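# Place the mat cartridge label-up in a free tray pocket

## Task

Take the cartridge resting on the green mat and set it, label side facing up, into one of the unoccupied pockets of the tray that already holds some items, then open the gripper so it is no longer held.

## Robot and tools

ROBOT AND FRAME. There are two six-joint arms, left_arm and right_arm, each with a parallel gripper. All printed positions use one shared scene frame. Its origin is on the table top midway between the arms, +z is up, +x points out over the table, and left_arm sits on the +y side. The names left and right do not refer to sides of a camera image. The base of left_arm is at (-0.050, +0.304, 0) m with quat_wxyz (+0.995, 0, 0, -0.100). The base of right_arm is at (-0.009, -0.244, 0) m with quat_wxyz (+1.000, 0, 0, -0.002). The fingers of a gripper point along its own +z axis and close along its y axis. end_effector_position is the spot between the finger pads, roughly 1 cm short of the tips. The printed hand position may be a little wrong, more so when the arm reaches far. A wrist camera is mounted on each gripper and can bump into things.

THE ROW. Every motion command is a single flat list of 14 numbers covering both arms, even when only one arm should move. The first seven are for left_arm: waist, shoulder, elbow, wrist pitch, wrist yaw, wrist roll, then opening. The next seven are the same for right_arm. The six joint numbers are absolute target angles in radians, in the same form as the Joint positions line prints them. They are not offsets and not Cartesian coordinates. Stated ranges: waist -2.618 to 3.054, shoulder 0.000 to 3.142, elbow 0.000 to 3.142, wrist pitch -1.571 to 1.571, wrist yaw -1.571 to 1.571, wrist roll -2.094 to 2.094. The real end stops can differ from these by up to 0.036 rad. A call is refused if a target lies more than 0.036 rad beyond a stated end and also further out than that joint's last reported angle. A target past the real stop is clipped there, and the result then says "joint sent to its limit". Opening is a unitless value from -1, closed, to +1, fully open, which is a pad gap of 0.094 m.

SPEED CLAMPS. On every step each joint's target is kept within a fixed lead of its measured angle: 0.202 rad for the waist, 0.258 for the shoulder, 0.238 for the elbow, 0.573 for the wrist pitch, and 0.522 for the wrist yaw and wrist roll. If the targets would put a gripper more than 70 mm from where it is now, they are all pulled back toward the measured angles. Far targets therefore take several steps. The "Joint targets" line shows what the joints are being driven toward at the moment. To keep a joint still, send that value again.

TOOLS.
execute_actions(actions): a list of actions. Each action is a table of up to 15 rows, one row per 1/30 s control step, so an action lasts 0.5 s. If a table has fewer rows, its last row is held for the remaining steps. An empty list moves nothing and just returns the state and images.
move(target, speed, blocking): target is one 14-number row, the absolute goal angles for both arms. Every joint travels along a path that finishes at the same moment, so grippers tend to follow curves. The paths take between 0.5 and 10 s, and any path longer than that is cut off before reaching its target. speed, from 0.01 to 2 rad/s with a default of 0.5, caps the joint that has the longest way to go. Paths do not steer around obstacles or the other arm. The finger values are applied at the start. With blocking=false you get a result after 0.5 s and the motion carries on. Until a result shows that it ended, only wait or stop are accepted. The result adds a move: line giving the outcome (done, off_target, moving, held, fault), limits=held or limits=none, and each arm's joint furthest from its target. Faster contact hits harder, and aiming further past the contact presses harder.
wait(seconds): 0 to 10. The arms keep their last command. It returns early if a running move finishes. wait(0) checks on a move.
stop(): brakes a running move. The arm needs some distance to brake, and the fingers keep moving.
zoom_image(camera, region): camera is cam_left_wrist or cam_right_wrist. Both images are 616x616. region is [x0, y0, x1, y1] in pixels from the top-left corner and can be at most 504 by 504.
read_manual(section): returns licence text only, with "licences" as the default. It is of no use for control.
finished_scene(scene): ends the current scene for good and reports whether the goal was met. Call it only after the cartridge is placed and released.

RESULTS. The state line lists each gripper's position in metres and its quat_wxyz. Joint positions and Joint velocities give six joints per arm, in the order above, plus the pad gap in metres. grip_measured is the measured opening on the command scale, and each gripper reads off by up to about 1 mm. "joint command not followed" means a clearance check changed some joint targets. FAULT lines report an arm stop. MOTOR HOT warns from 75 °C. Past 90 °C the arm is halted, and at 100 °C it drops what it holds.

GRASPING. To hold a part, command an opening about 0.03 below grip_measured. A smaller margin gives a lighter grip. Pads push hard at first touch. Thin parts are gripped less firmly. Something may sometimes tug on a held part or shove loose items, so grip firmly enough.

AVOID. Do not knock anything off the table, because that fails the job. Do not let the arms collide or press on each other. Avoid drops, slamming, and pushing hard against the table or the tray. Do not hold a load longer than needed, since motors heat. The simulation keeps running while you reply, with the arms holding their last command. Leave the cartridge label up in an empty pocket, open the gripper, and move clear before ending.

Each tool is called after "Call:" in YAML: its name, and indented under it one key for each argument.

## Session

Call:
execute_actions:
  actions: []

Scene clock: 0.00 s.
left_arm: end_effector_position=(+0.2564, -0.0778, +0.0984) grip_measured=+1.000 end_effector_quat_wxyz=(+0.080, +0.840, +0.535, +0.032) | right_arm: end_effector_position=(+0.3361, -0.3617, +0.1298) grip_measured=+1.000 end_effector_quat_wxyz=(+0.076, +0.243, +0.958, +0.128)
Joint names: [waist, shoulder, elbow, wrist pitch, wrist yaw, wrist roll]
Joint positions: left_arm=[-0.714  2.309  2.185 -1.281 -0.05   1.096  0.094] | right_arm=[-0.466  1.825  1.568 -1.22  -0.284  0.041  0.094]
Joint velocities: left_arm=[-0.002 -0.002 -0.007 -0.022  0.022 -0.037  0.   ] | right_arm=[-0.007  0.007  0.012 -0.081 -0.081  0.037  0.   ]
Joint targets: left_arm=[-0.714 2.286 2.199 -1.279 -0.040 1.095] | right_arm=[-0.466 1.818 1.575 -1.221 -0.289 0.040]

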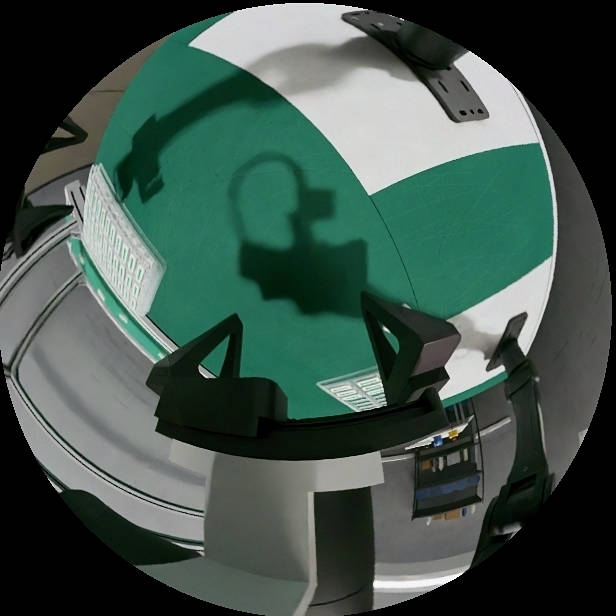

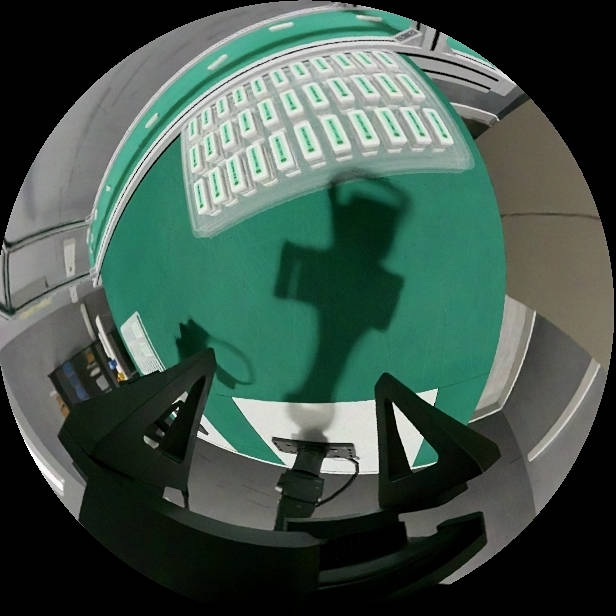

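Call:
zoom_image:
  camera: "cam_left_wrist"
  region: [280, 260, 520, 440]

Call:
zoom_image:
  camera: "cam_right_wrist"
  region: [80, 280, 280, 480]

Call:
move:
  target: [0.1,1.5,1.6,-1.5,0,0,1,-0.466,1.818,1.575,-1.221,-0.289,0.04,1]
  speed: 1.0

Region (280, 260, 520, 440) of cam_left_wrist's 616x616 image, scaled by 2.100, with more detail than that image has; it fills the top 378 rows of this view, and the rest is white.

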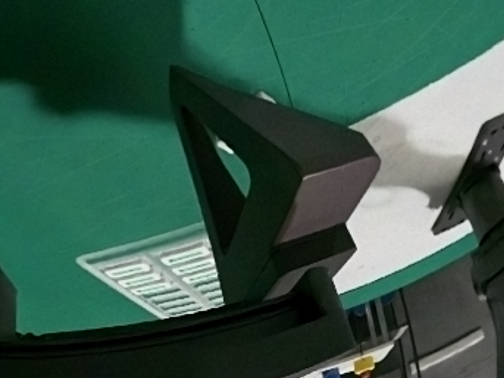

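Region (80, 280, 280, 480) of cam_right_wrist's 616x616 image, scaled by 2.520, with more detail than that image has.

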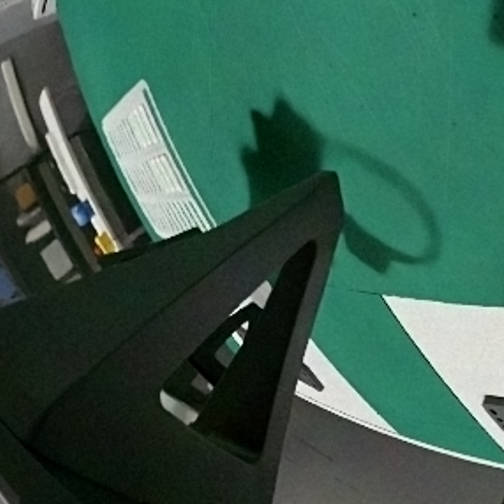

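Scene clock: 14.73 s.
left_arm: end_effector_position=(+0.2327, +0.2774, +0.2180) grip_measured=+1.000 end_effector_quat_wxyz=(+0.078, +0.055, +0.995, +0.002) | right_arm: end_effector_position=(+0.3361, -0.3617, +0.1298) grip_measured=+1.000 end_effector_quat_wxyz=(+0.076, +0.243, +0.958, +0.128)
Joint names: [waist, shoulder, elbow, wrist pitch, wrist yaw, wrist roll]
Joint positions: left_arm=[ 0.098  1.519  1.607 -1.503 -0.011  0.007  0.094] | right_arm=[-0.466  1.825  1.568 -1.22  -0.284  0.041  0.094]
Joint velocities: left_arm=[-0.032  0.002 -0.002 -0.007 -0.022  0.022  0.   ] | right_arm=[ 0.007 -0.007 -0.007  0.051 -0.007  0.022  0.   ]
Joint targets: left_arm=[0.100 1.500 1.600 -1.500 0.000 -0.000] | right_arm=[-0.466 1.818 1.575 -1.221 -0.289 0.040]
move: done; limits=none; left_arm: farthest joint: the shoulder, 0.019 radians from its target (0.809 radians at the start); right_arm: farthest joint: the shoulder, 0.007 radians from its target (0.007 radians at the start)

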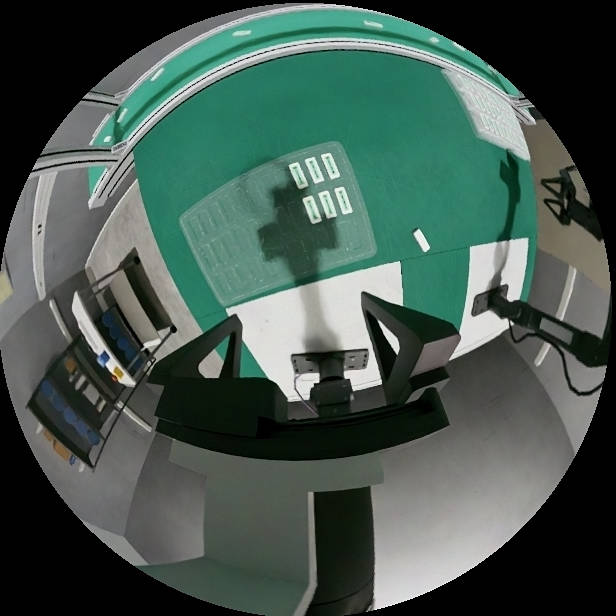

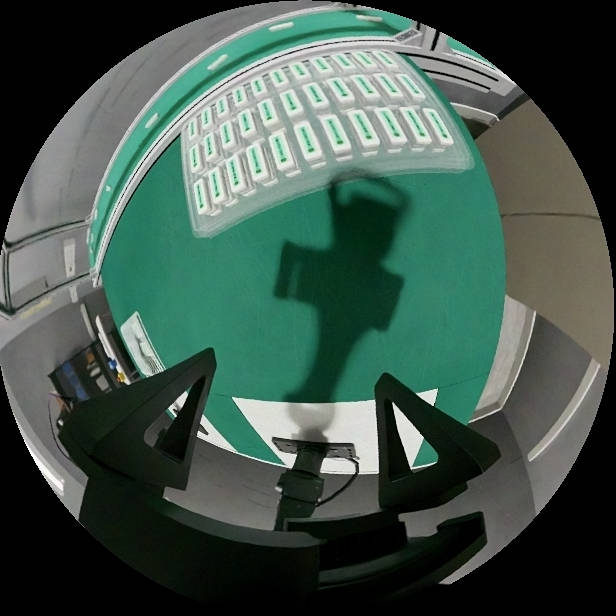

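Call:
zoom_image:
  camera: "cam_left_wrist"
  region: [380, 200, 460, 280]

Call:
zoom_image:
  camera: "cam_left_wrist"
  region: [170, 120, 390, 320]

Region (380, 200, 460, 280) of cam_left_wrist's 616x616 image, scaled by 6.300, with more detail than that image has.

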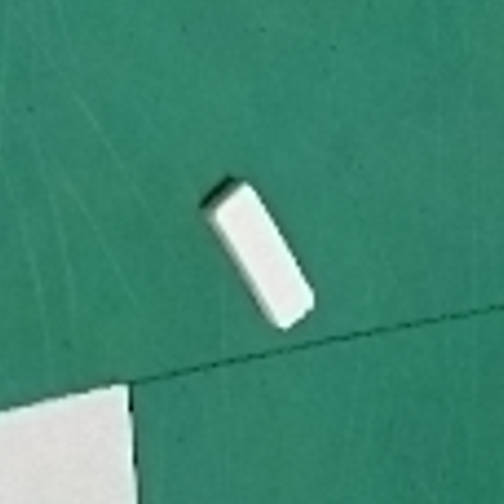

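Region (170, 120, 390, 320) of cam_left_wrist's 616x616 image, scaled by 2.291, with more detail than that image has; it fills the top 458 rows of this view, and the rest is white.

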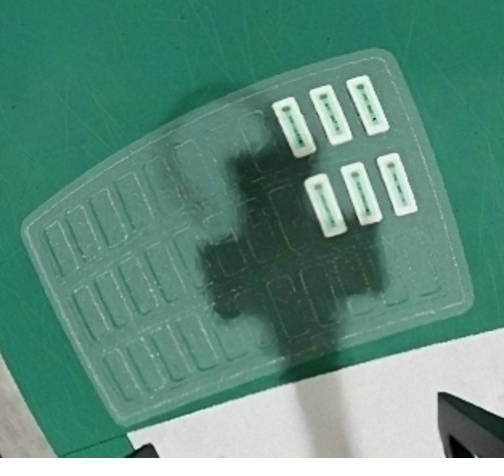

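Call:
move:
  target: [0.5,1.5,1.6,-1.5,0,0,1,0.93,1.89,1.674,-1.335,0,0,1]
  speed: 1.0

Scene clock: 31.73 s.
left_arm: end_effector_position=(+0.2208, +0.3883, +0.2180) grip_measured=+1.000 end_effector_quat_wxyz=(+0.076, -0.143, +0.987, +0.017) | right_arm: end_effector_position=(+0.2016, +0.0457, +0.1259) grip_measured=+1.000 end_effector_quat_wxyz=(+0.010, -0.447, +0.895, +0.010)
Joint names: [waist, shoulder, elbow, wrist pitch, wrist yaw, wrist roll]
Joint positions: left_arm=[ 0.494  1.519  1.607 -1.503 -0.01   0.007  0.094] | right_arm=[ 0.937  1.876  1.651 -1.319 -0.01   0.008  0.094]
Joint velocities: left_arm=[ 0.007 -0.012  0.002  0.037  0.022 -0.037  0.   ] | right_arm=[ 0.012  0.002  0.002  0.007 -0.007 -0.037  0.   ]
Joint targets: left_arm=[0.500 1.500 1.600 -1.500 -0.000 0.000] | right_arm=[0.930 1.890 1.674 -1.335 0.000 -0.000]
move: off_target (right_arm); limits=none; left_arm: farthest joint: the shoulder, 0.019 radians from its target (0.019 radians at the start); right_arm: farthest joint: the elbow, 0.023 radians from its target (0.106 radians at the start)

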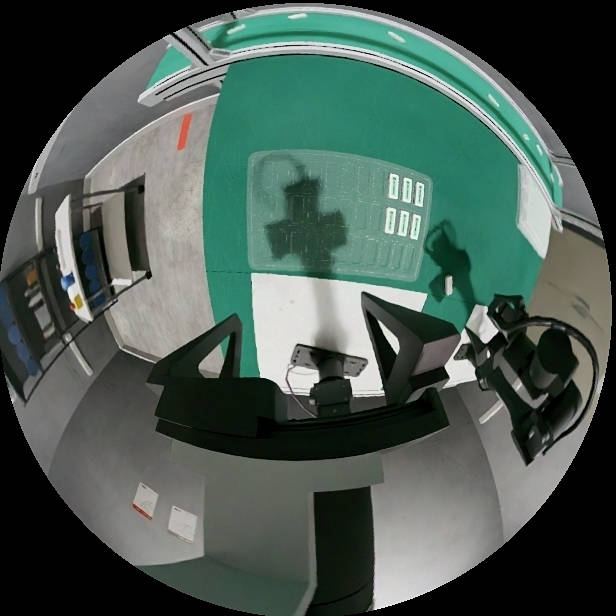

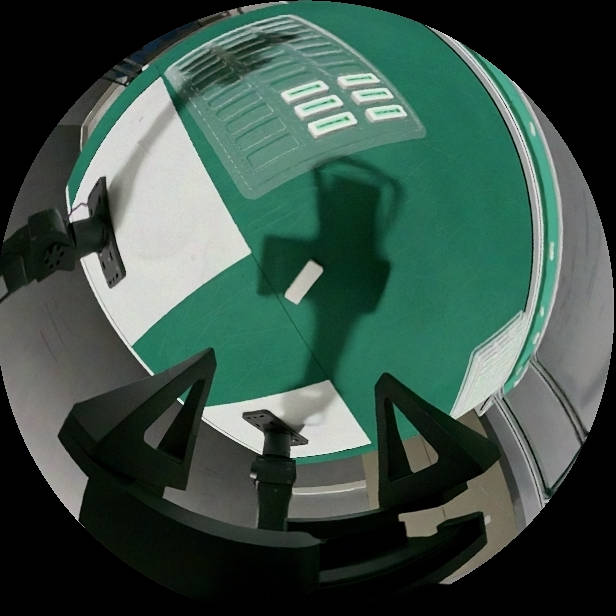

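Call:
zoom_image:
  camera: "cam_right_wrist"
  region: [250, 230, 350, 330]

Call:
zoom_image:
  camera: "cam_right_wrist"
  region: [220, 40, 440, 210]

Region (250, 230, 350, 330) of cam_right_wrist's 616x616 image, scaled by 5.040, with more detail than that image has.

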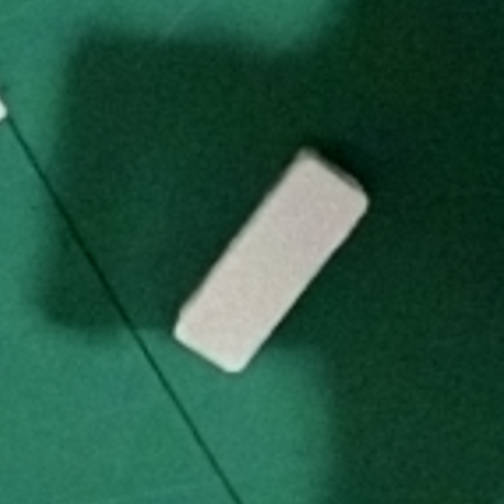

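Region (220, 40, 440, 210) of cam_right_wrist's 616x616 image, scaled by 2.291, with more detail than that image has; it fills the top 389 rows of this view, and the rest is white.

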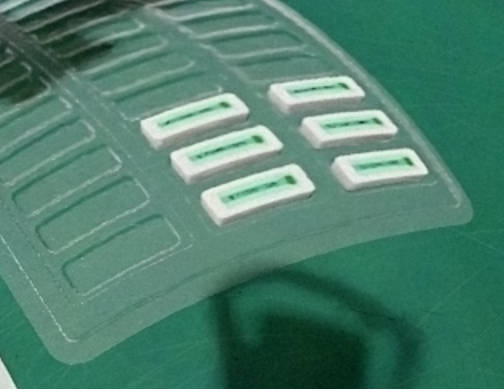

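Call:
move:
  target: [0.5,1.5,1.6,-1.5,0,0,1,0.93,1.945,1.431,-1.064,0,-1.126,1]
  speed: 1.0

Scene clock: 41.73 s.
left_arm: end_effector_position=(+0.2208, +0.3883, +0.2180) grip_measured=+1.000 end_effector_quat_wxyz=(+0.076, -0.143, +0.987, +0.017) | right_arm: end_effector_position=(+0.2024, +0.0457, +0.0539) grip_measured=+1.000 end_effector_quat_wxyz=(-0.002, +0.855, -0.519, -0.003)
Joint names: [waist, shoulder, elbow, wrist pitch, wrist yaw, wrist roll]
Joint positions: left_arm=[ 0.494  1.519  1.607 -1.503 -0.01   0.007  0.094] | right_arm=[ 0.937  1.933  1.44  -1.074 -0.006 -1.117  0.094]
Joint velocities: left_arm=[ 0.002  0.007  0.002 -0.022  0.037  0.066  0.   ] | right_arm=[-0.002 -0.022  0.002  0.037 -0.037 -0.022  0.   ]
Joint targets: left_arm=[0.500 1.500 1.600 -1.500 0.000 0.000] | right_arm=[0.930 1.945 1.431 -1.064 -0.000 -1.126]
move: done; limits=none; left_arm: farthest joint: the shoulder, 0.019 radians from its target (0.019 radians at the start); right_arm: farthest joint: the shoulder, 0.012 radians from its target (0.069 radians at the start)

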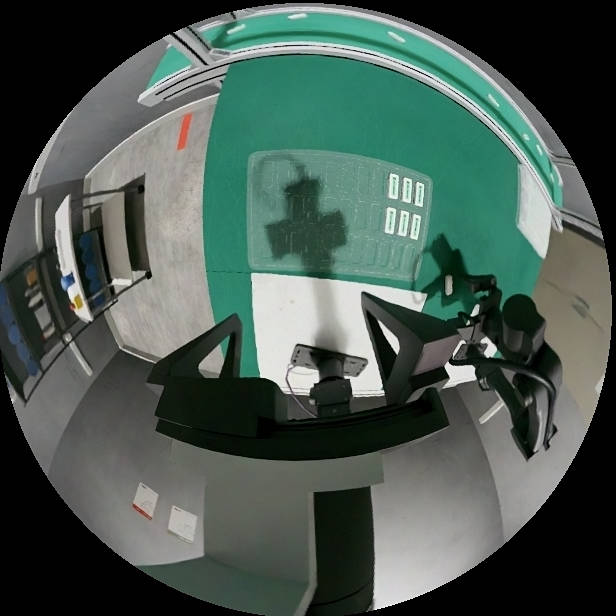

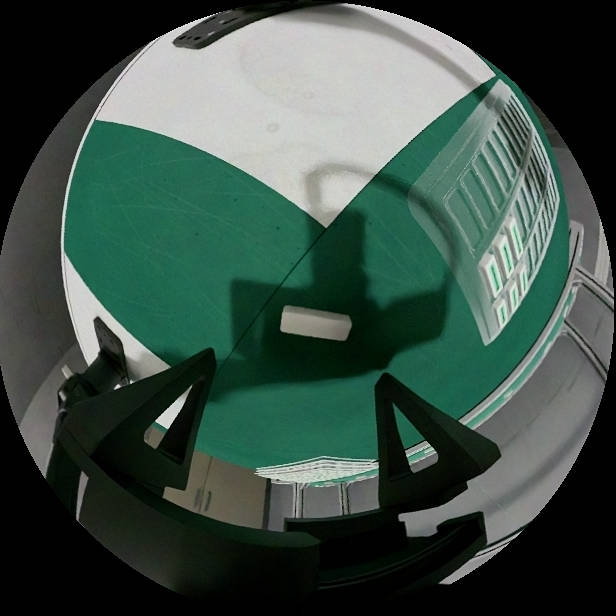

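Call:
move:
  target: [0.5,1.5,1.6,-1.5,0,0,1,0.93,2.014,1.423,-0.99,0,-1.126,1]
  speed: 0.3

Call:
zoom_image:
  camera: "cam_right_wrist"
  region: [170, 270, 430, 450]

Scene clock: 45.47 s.
left_arm: end_effector_position=(+0.2208, +0.3883, +0.2180) grip_measured=+1.000 end_effector_quat_wxyz=(+0.076, -0.143, +0.987, +0.017) | right_arm: end_effector_position=(+0.2083, +0.0536, +0.0274) grip_measured=+1.000 end_effector_quat_wxyz=(+0.001, +0.855, -0.518, -0.003)
Joint names: [waist, shoulder, elbow, wrist pitch, wrist yaw, wrist roll]
Joint positions: left_arm=[ 0.494  1.519  1.607 -1.503 -0.01   0.007  0.094] | right_arm=[ 0.937  2.004  1.431 -1.001 -0.006 -1.118  0.094]
Joint velocities: left_arm=[-0.002 -0.007 -0.007 -0.051  0.022  0.007  0.   ] | right_arm=[ 0.002  0.007  0.007 -0.022 -0.081 -0.051  0.   ]
Joint targets: left_arm=[0.500 1.500 1.600 -1.500 -0.000 -0.000] | right_arm=[0.930 2.014 1.423 -0.990 0.000 -1.126]
move: done; limits=none; left_arm: farthest joint: the shoulder, 0.019 radians from its target (0.019 radians at the start); right_arm: farthest joint: the wrist pitch, 0.011 radians from its target (0.084 radians at the start)

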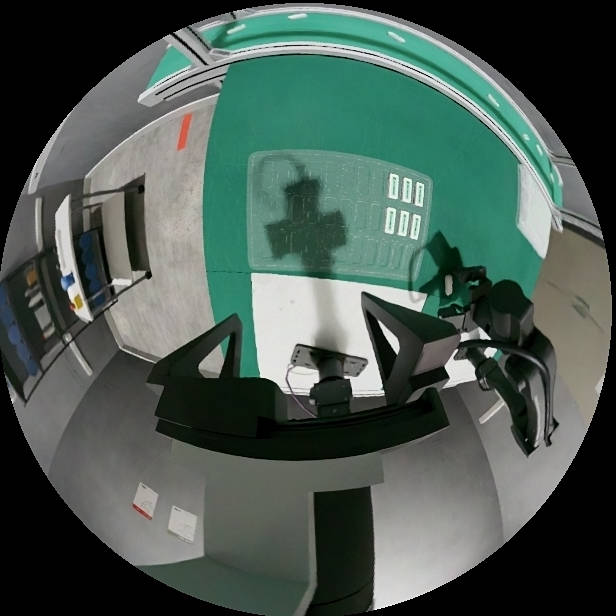

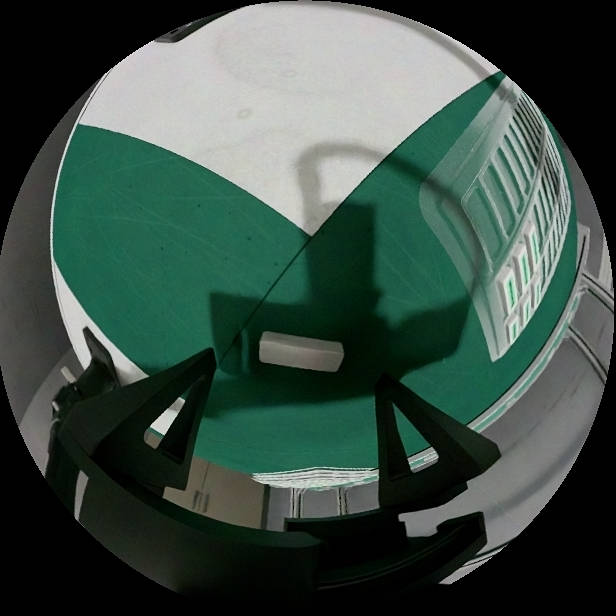

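Region (170, 270, 430, 450) of cam_right_wrist's 616x616 image, scaled by 1.938, with more detail than that image has; it fills the top 349 rows of this view, and the rest is white.

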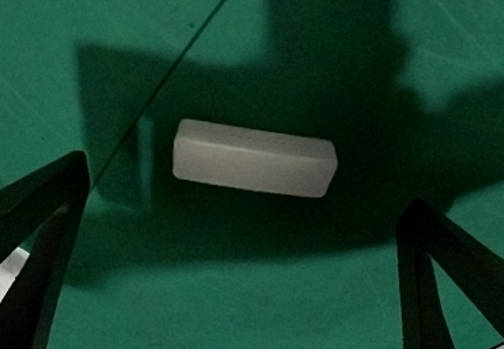

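Call:
move:
  target: [0.5,1.5,1.6,-1.5,0,0,1,0.93,2.031,1.391,-0.939,0,-1.126,0.6]
  speed: 0.15

Call:
zoom_image:
  camera: "cam_right_wrist"
  region: [170, 270, 430, 450]

Call:
zoom_image:
  camera: "cam_left_wrist"
  region: [410, 240, 510, 340]

Scene clock: 51.37 s.
left_arm: end_effector_position=(+0.2208, +0.3883, +0.2180) grip_measured=+1.000 end_effector_quat_wxyz=(+0.076, -0.143, +0.987, +0.017) | right_arm: end_effector_position=(+0.2089, +0.0544, +0.0151) grip_measured=+0.602 end_effector_quat_wxyz=(-0.002, +0.855, -0.518, -0.003)
Joint names: [waist, shoulder, elbow, wrist pitch, wrist yaw, wrist roll]
Joint positions: left_arm=[ 0.494  1.519  1.607 -1.503 -0.01   0.007  0.094] | right_arm=[ 0.937  2.018  1.401 -0.95  -0.006 -1.118  0.075]
Joint velocities: left_arm=[-0.002 -0.002 -0.012  0.007 -0.037 -0.037  0.   ] | right_arm=[-0.002  0.002 -0.002 -0.051 -0.007 -0.066 -0.   ]
Joint targets: left_arm=[0.500 1.500 1.600 -1.500 0.000 -0.000] | right_arm=[0.930 2.031 1.391 -0.939 -0.000 -1.126]
move: done; limits=none; left_arm: farthest joint: the shoulder, 0.019 radians from its target (0.019 radians at the start); right_arm: farthest joint: the shoulder, 0.013 radians from its target (0.027 radians at the start)

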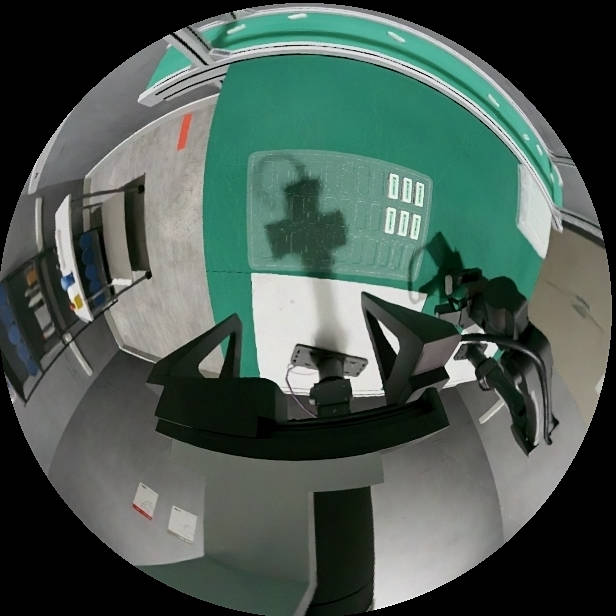

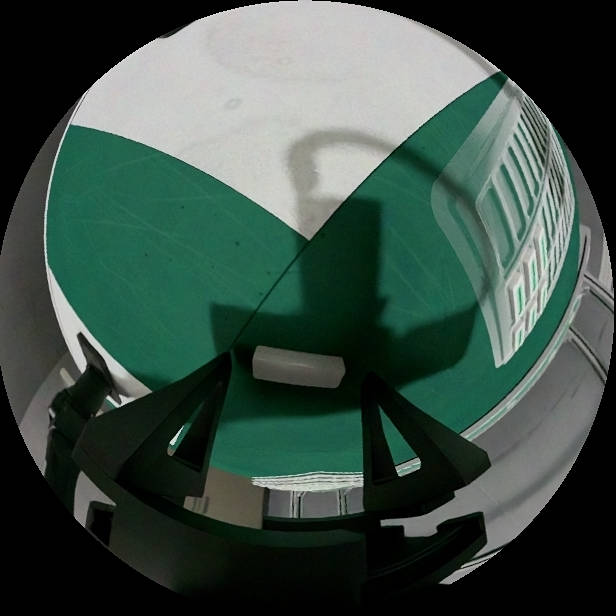

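Region (170, 270, 430, 450) of cam_right_wrist's 616x616 image, scaled by 1.938, with more detail than that image has; it fills the top 349 rows of this view, and the rest is white.

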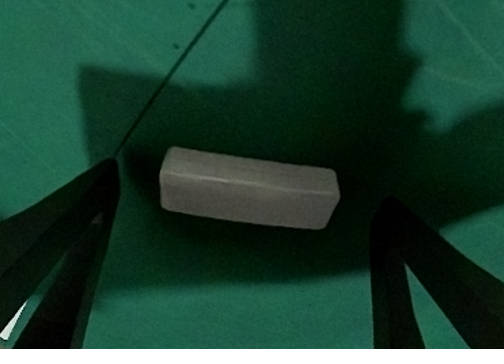

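Region (410, 240, 510, 340) of cam_left_wrist's 616x616 image, scaled by 5.040, with more detail than that image has.

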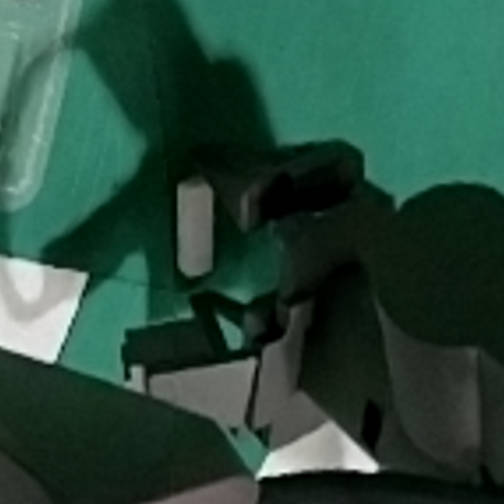

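Call:
move:
  target: [0.5,1.5,1.6,-1.5,0,0,1,0.93,2.04,1.38,-0.92,0,-1.126,0.3]
  speed: 0.05

Call:
zoom_image:
  camera: "cam_right_wrist"
  region: [170, 270, 430, 450]

Call:
zoom_image:
  camera: "cam_left_wrist"
  region: [420, 250, 490, 320]

Scene clock: 55.13 s.
left_arm: end_effector_position=(+0.2208, +0.3883, +0.2180) grip_measured=+1.000 end_effector_quat_wxyz=(+0.076, -0.143, +0.987, +0.017) | right_arm: end_effector_position=(+0.2096, +0.0554, +0.0128) grip_measured=+0.302 end_effector_quat_wxyz=(-0.006, +0.855, -0.518, -0.002)
Joint names: [waist, shoulder, elbow, wrist pitch, wrist yaw, wrist roll]
Joint positions: left_arm=[ 0.494  1.519  1.607 -1.503 -0.01   0.007  0.094] | right_arm=[ 0.937  2.018  1.391 -0.932 -0.006 -1.118  0.061]
Joint velocities: left_arm=[-0.002  0.007 -0.017  0.037 -0.022 -0.007  0.   ] | right_arm=[-0.007  0.022  0.002  0.007  0.081 -0.007  0.   ]
Joint targets: left_arm=[0.500 1.500 1.600 -1.500 -0.000 -0.000] | right_arm=[0.930 2.040 1.380 -0.920 -0.000 -1.126]
move: off_target (right_arm); limits=none; left_arm: farthest joint: the shoulder, 0.019 radians from its target (0.019 radians at the start); right_arm: farthest joint: the shoulder, 0.022 radians from its target (0.022 radians at the start)

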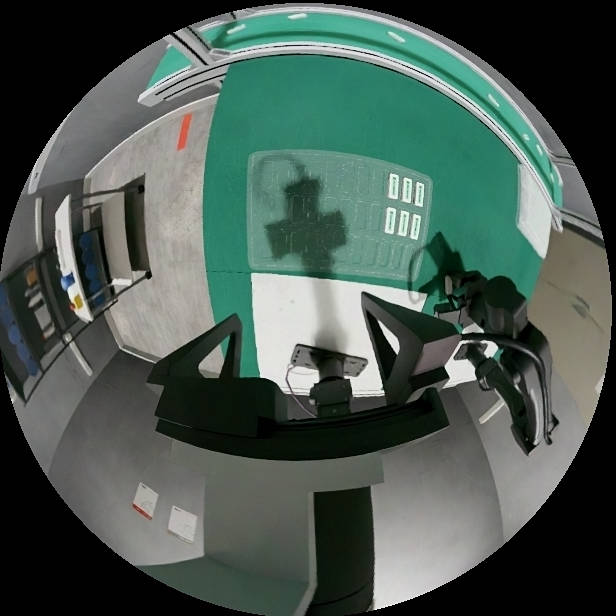

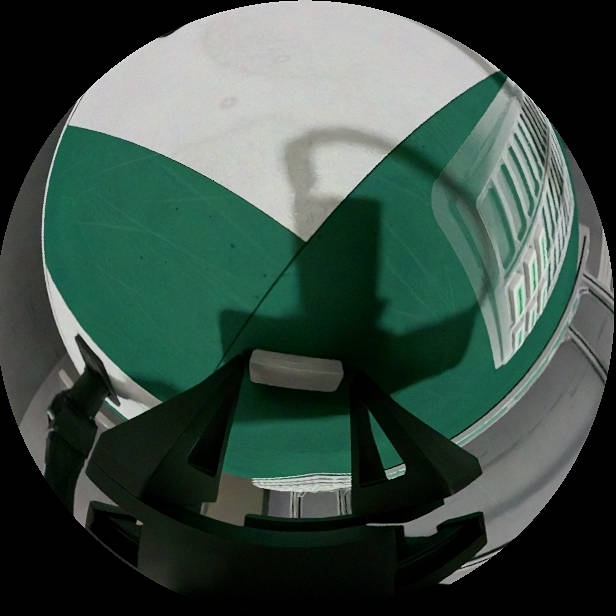

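Region (170, 270, 430, 450) of cam_right_wrist's 616x616 image, scaled by 1.938, with more detail than that image has; it fills the top 349 rows of this view, and the rest is white.

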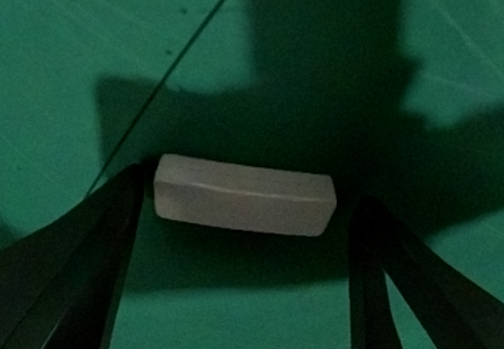

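Region (420, 250, 490, 320) of cam_left_wrist's 616x616 image, scaled by 7.200, with more detail than that image has.

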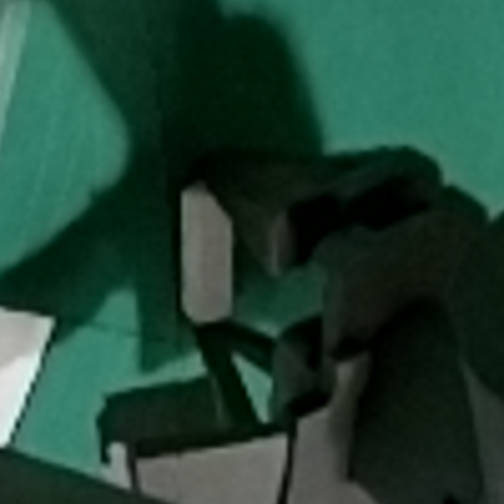

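Call:
execute_actions:
  actions:
    - [[0.5,1.5,1.6,-1.5,0,0,1,0.93,2.03,1.366,-0.92,0,-1.126,0.3]]
    - [[0.5,1.5,1.6,-1.5,0,0,1,0.93,2.03,1.366,-0.92,0,-1.126,0.2],[0.5,1.5,1.6,-1.5,0,0,1,0.93,2.03,1.366,-0.92,0,-1.126,0.17],[0.5,1.5,1.6,-1.5,0,0,1,0.93,2.03,1.366,-0.92,0,-1.126,0.14],[0.5,1.5,1.6,-1.5,0,0,1,0.93,2.03,1.366,-0.92,0,-1.126,0.11],[0.5,1.5,1.6,-1.5,0,0,1,0.93,2.03,1.366,-0.92,0,-1.126,0.08]]

Call:
zoom_image:
  camera: "cam_right_wrist"
  region: [170, 270, 430, 450]

Scene clock: 60.00 s.
left_arm: end_effector_position=(+0.2208, +0.3883, +0.2180) grip_measured=+1.000 end_effector_quat_wxyz=(+0.076, -0.143, +0.987, +0.017) | right_arm: end_effector_position=(+0.2071, +0.0520, +0.0094) grip_measured=+0.082 end_effector_quat_wxyz=(-0.000, +0.855, -0.518, -0.003)
Joint names: [waist, shoulder, elbow, wrist pitch, wrist yaw, wrist roll]
Joint positions: left_arm=[ 0.494  1.519  1.607 -1.503 -0.01   0.007  0.094] | right_arm=[ 0.937  2.018  1.376 -0.928 -0.006 -1.118  0.051]
Joint velocities: left_arm=[ 0.017  0.012  0.002 -0.022 -0.007  0.081  0.   ] | right_arm=[-0.007  0.007  0.027 -0.037 -0.007 -0.007  0.   ]
Joint targets: left_arm=[0.500 1.500 1.600 -1.500 -0.000 0.000] | right_arm=[0.930 2.030 1.366 -0.920 -0.000 -1.126]

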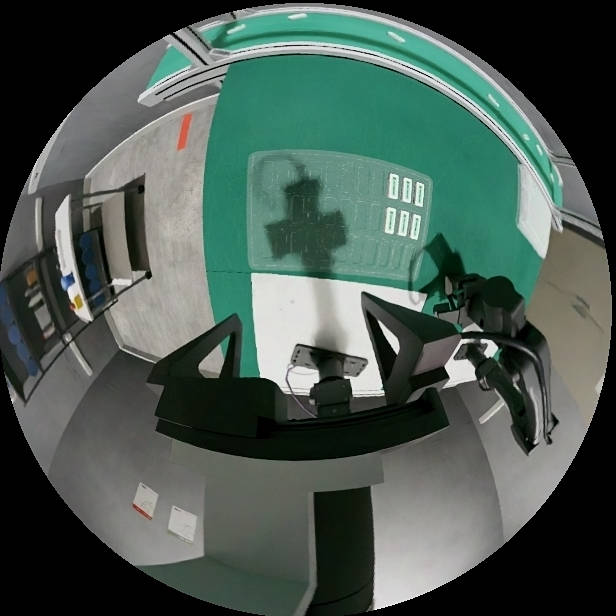

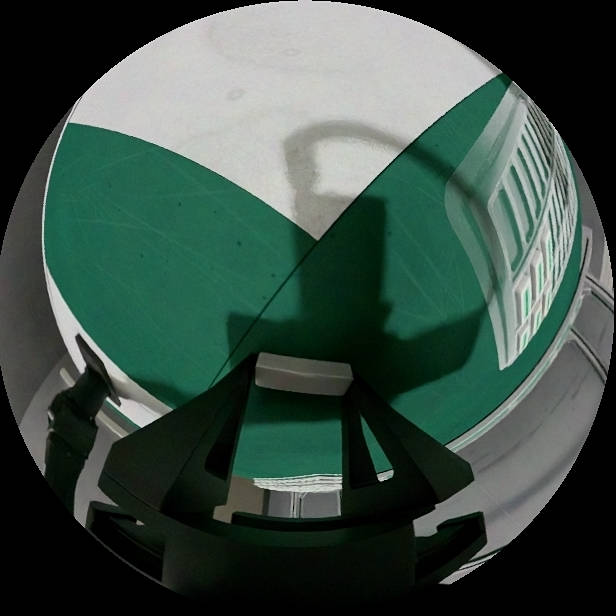

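Region (170, 270, 430, 450) of cam_right_wrist's 616x616 image, scaled by 1.938, with more detail than that image has; it fills the top 349 rows of this view, and the rest is white.

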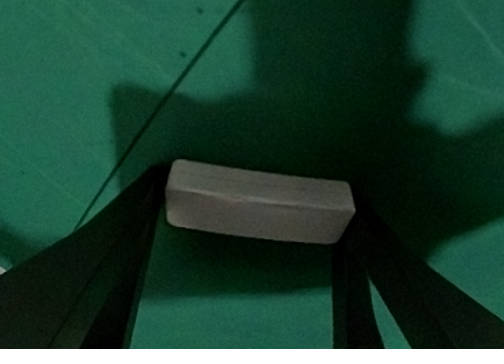

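Call:
execute_actions:
  actions:
    - [[0.5,1.5,1.6,-1.5,0,0,1,0.93,2.03,1.357,-0.9,0,-1.126,0.12]]
    - [[0.5,1.5,1.6,-1.5,0,0,1,0.93,2.03,1.357,-0.9,0,-1.126,0.08],[0.5,1.5,1.6,-1.5,0,0,1,0.93,2.03,1.357,-0.9,0,-1.126,0.05],[0.5,1.5,1.6,-1.5,0,0,1,0.93,2.03,1.357,-0.9,0,-1.126,0.02],[0.5,1.5,1.6,-1.5,0,0,1,0.93,2.03,1.357,-0.9,0,-1.126,0.0]]

Call:
zoom_image:
  camera: "cam_right_wrist"
  region: [170, 270, 430, 450]

Scene clock: 63.90 s.
left_arm: end_effector_position=(+0.2208, +0.3883, +0.2180) grip_measured=+1.000 end_effector_quat_wxyz=(+0.076, -0.143, +0.987, +0.017) | right_arm: end_effector_position=(+0.2075, +0.0522, +0.0089) grip_measured=+0.006 end_effector_quat_wxyz=(-0.002, +0.855, -0.518, -0.002)
Joint names: [waist, shoulder, elbow, wrist pitch, wrist yaw, wrist roll]
Joint positions: left_arm=[ 0.494  1.519  1.607 -1.503 -0.01   0.007  0.094] | right_arm=[ 0.937  2.018  1.374 -0.924 -0.005 -1.119  0.047]
Joint velocities: left_arm=[ 0.002  0.007  0.012  0.081  0.022 -0.007  0.   ] | right_arm=[ 0.022  0.007 -0.017  0.022 -0.037 -0.037 -0.   ]
Joint targets: left_arm=[0.500 1.500 1.600 -1.500 -0.000 0.000] | right_arm=[0.930 2.030 1.357 -0.900 0.000 -1.126]

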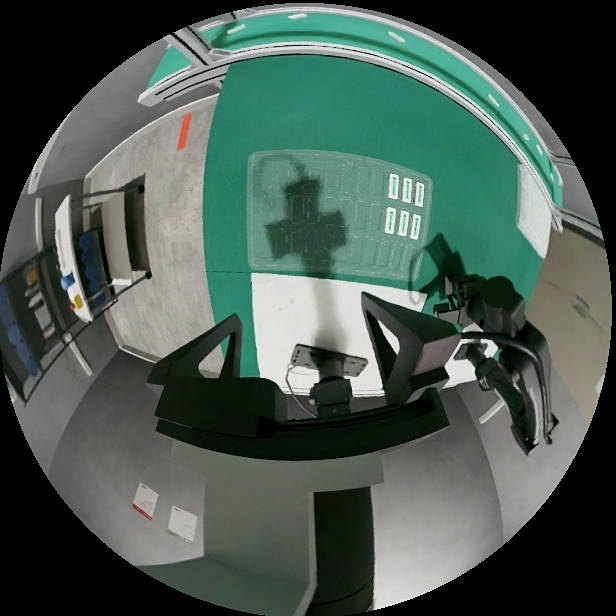

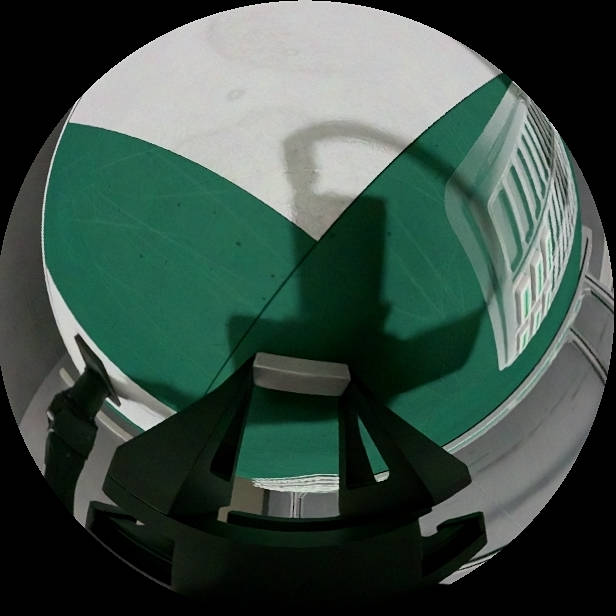

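Region (170, 270, 430, 450) of cam_right_wrist's 616x616 image, scaled by 1.938, with more detail than that image has; it fills the top 349 rows of this view, and the rest is white.

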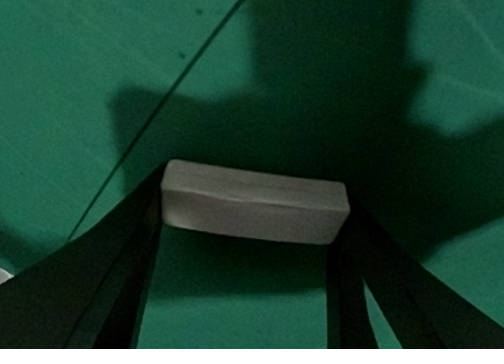

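Call:
execute_actions:
  actions:
    - [[0.5,1.5,1.6,-1.5,0,0,1,0.93,2.018,1.38,-0.925,0,-1.126,-0.035]]

Call:
move:
  target: [0.5,1.5,1.5,-1.2,0.2,-0.3,0,0.9,1.85,1.42,-1.0,0,-1.126,-0.035]
  speed: 0.5

Call:
move:
  target: [0.3,1.495,0.839,0.657,1.484,-1.571,-0.2,0.325,1.37,0.742,0.64,-1.25,0,-0.035]
  speed: 1.0

Scene clock: 79.10 s.
left_arm: end_effector_position=(+0.2208, +0.3883, +0.2180) grip_measured=+1.000 end_effector_quat_wxyz=(+0.076, -0.143, +0.987, +0.017) | right_arm: end_effector_position=(+0.2074, +0.0521, +0.0089) grip_measured=-0.017 end_effector_quat_wxyz=(-0.001, +0.855, -0.518, -0.003)
Joint names: [waist, shoulder, elbow, wrist pitch, wrist yaw, wrist roll]
Joint positions: left_arm=[ 0.494  1.519  1.607 -1.503 -0.01   0.007  0.094] | right_arm=[ 0.937  2.018  1.374 -0.924 -0.005 -1.119  0.046]
Joint velocities: left_arm=[ 0.012  0.007 -0.002 -0.066  0.051 -0.007  0.   ] | right_arm=[ 0.012 -0.012  0.002 -0.051  0.037  0.022  0.001]
Joint targets: left_arm=[0.500 1.500 1.600 -1.500 0.000 -0.000] | right_arm=[0.930 2.018 1.380 -0.925 -0.000 -1.126]

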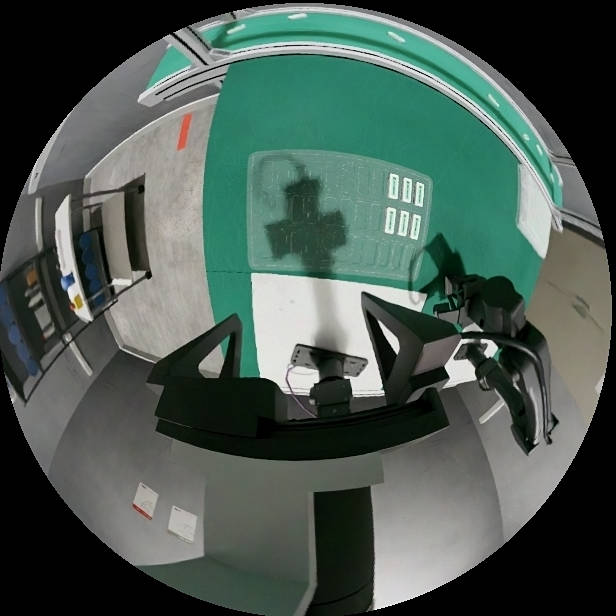

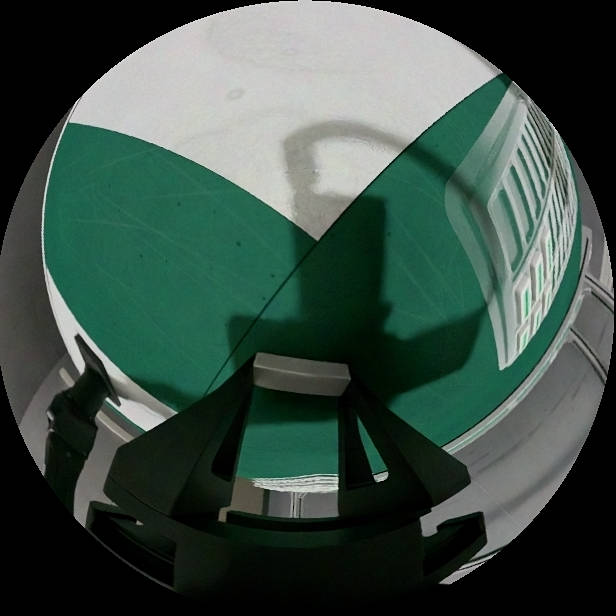

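Scene clock: 80.50 s.
left_arm: end_effector_position=(+0.2779, +0.3688, +0.2071) grip_measured=+0.003 end_effector_quat_wxyz=(+0.165, -0.270, +0.944, -0.093) | right_arm: end_effector_position=(+0.2205, +0.0508, +0.0669) grip_measured=-0.017 end_effector_quat_wxyz=(-0.060, +0.846, -0.530, +0.004)
Joint names: [waist, shoulder, elbow, wrist pitch, wrist yaw, wrist roll]
Joint positions: left_arm=[ 0.494  1.519  1.506 -1.224  0.188 -0.295  0.047] | right_arm=[ 0.907  1.871  1.402 -0.981 -0.005 -1.119  0.046]
Joint velocities: left_arm=[-0.002 -0.007 -0.007  0.007 -0.007 -0.007 -0.   ] | right_arm=[-0.002  0.017 -0.012 -0.022 -0.051 -0.081 -0.   ]
Joint targets: left_arm=[0.500 1.500 1.500 -1.200 0.200 -0.300] | right_arm=[0.900 1.850 1.420 -1.000 -0.000 -1.126]
move: off_target (left_arm, right_arm); limits=none; left_arm: farthest joint: the wrist pitch, 0.024 radians from its target (0.303 radians at the start); right_arm: farthest joint: the shoulder, 0.021 radians from its target (0.168 radians at the start)

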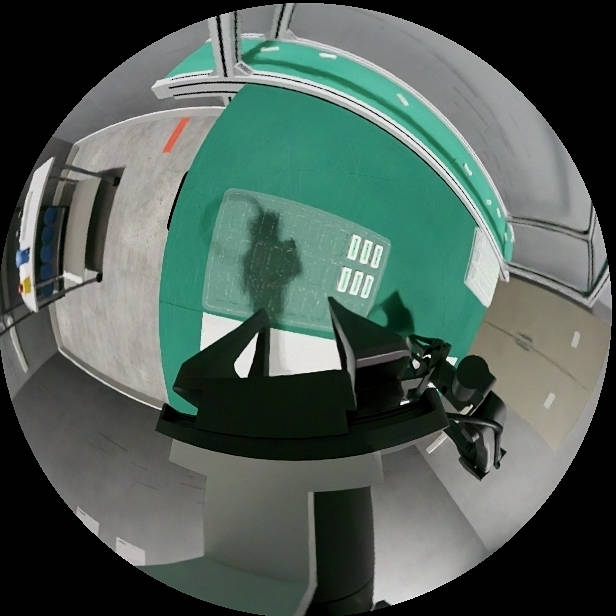

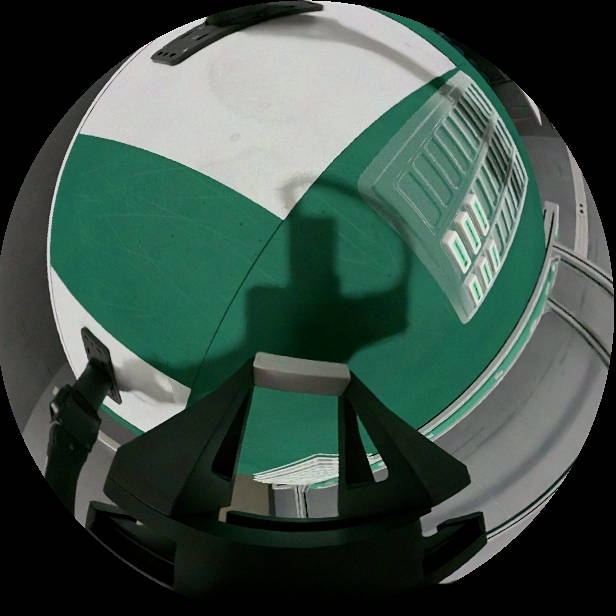

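Scene clock: 83.30 s.
left_arm: end_effector_position=(+0.2899, +0.1620, +0.2717) grip_measured=-0.197 end_effector_quat_wxyz=(+0.053, -0.090, +0.703, -0.703) | right_arm: end_effector_position=(+0.2527, +0.0248, +0.2783) grip_measured=-0.017 end_effector_quat_wxyz=(+0.499, -0.500, +0.502, +0.499)
Joint names: [waist, shoulder, elbow, wrist pitch, wrist yaw, wrist roll]
Joint positions: left_arm=[ 0.306  1.519  0.844  0.628  1.473 -1.575  0.038] | right_arm=[ 0.332  1.396  0.753  0.631 -1.239 -0.009  0.046]
Joint velocities: left_arm=[ 0.007  0.002 -0.002 -0.007 -0.022 -0.037 -0.001] | right_arm=[-0.012  0.007  0.022  0.007 -0.007  0.022  0.   ]
Joint targets: left_arm=[0.300 1.495 0.839 0.657 1.484 -1.571] | right_arm=[0.325 1.370 0.742 0.640 -1.250 -0.000]
move: off_target (left_arm, right_arm); limits=none; left_arm: farthest joint: the wrist pitch, 0.029 radians from its target (1.881 radians at the start); right_arm: farthest joint: the shoulder, 0.026 radians from its target (0.501 radians at the start)

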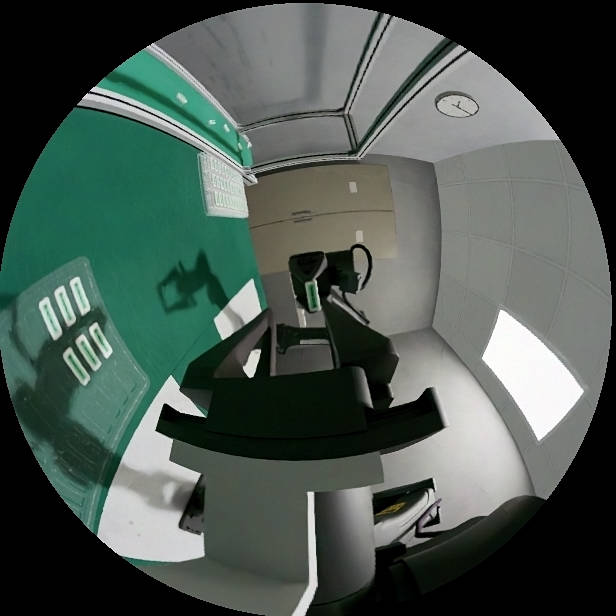

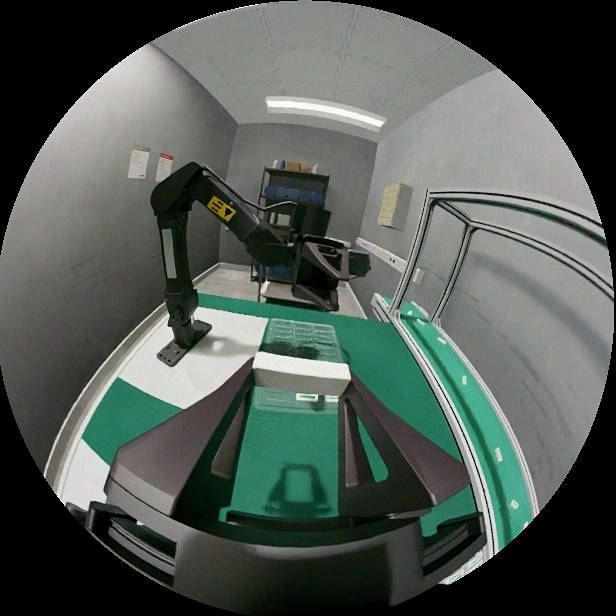

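Call:
move:
  target: [0.024,1.5,0.887,0.68,1.39,-1.567,-0.2,0.325,1.37,0.742,0.64,-1.25,0,-0.05]
  speed: 0.4

Scene clock: 86.97 s.
left_arm: end_effector_position=(+0.2507, +0.0732, +0.2734) grip_measured=-0.197 end_effector_quat_wxyz=(-0.012, -0.010, +0.709, -0.706) | right_arm: end_effector_position=(+0.2526, +0.0247, +0.2782) grip_measured=-0.020 end_effector_quat_wxyz=(+0.499, -0.500, +0.502, +0.499)
Joint names: [waist, shoulder, elbow, wrist pitch, wrist yaw, wrist roll]
Joint positions: left_arm=[ 0.026  1.519  0.844  0.651  1.399 -1.577  0.038] | right_arm=[ 0.332  1.396  0.752  0.632 -1.24  -0.009  0.046]
Joint velocities: left_arm=[ 0.007  0.022 -0.002 -0.007  0.066  0.051 -0.   ] | right_arm=[-0.007 -0.017 -0.012 -0.037  0.051  0.037 -0.   ]
Joint targets: left_arm=[0.024 1.500 0.887 0.680 1.390 -1.567] | right_arm=[0.325 1.370 0.742 0.640 -1.250 -0.000]
move: off_target (left_arm, right_arm); limits=none; left_arm: farthest joint: the elbow, 0.043 radians from its target (0.043 radians at the start); right_arm: farthest joint: the shoulder, 0.026 radians from its target (0.026 radians at the start)

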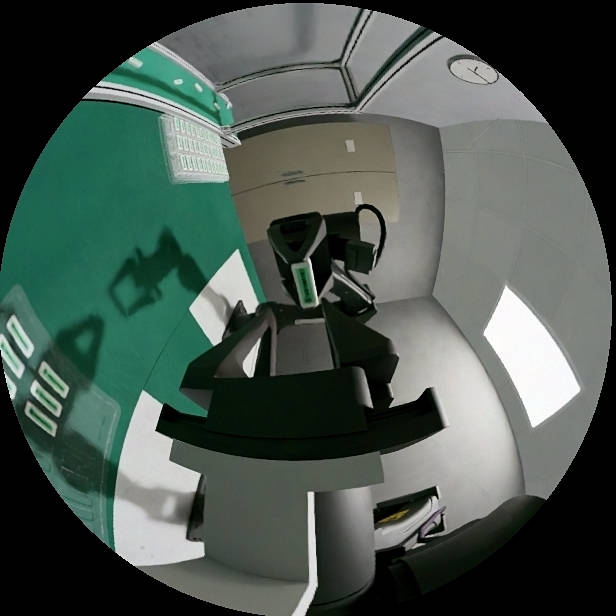

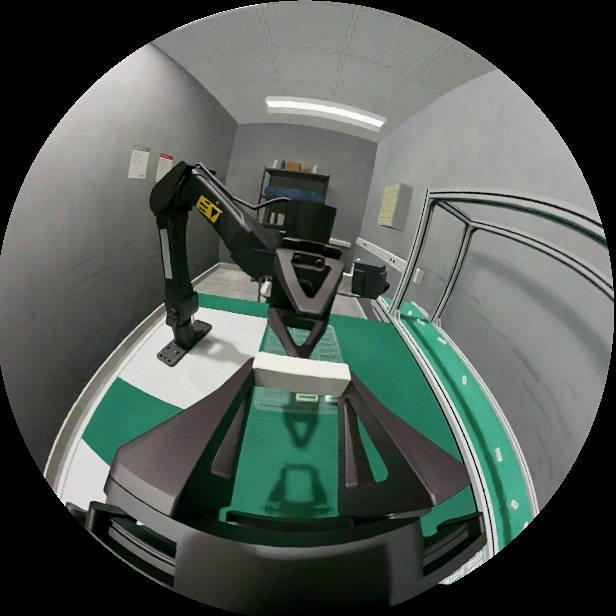

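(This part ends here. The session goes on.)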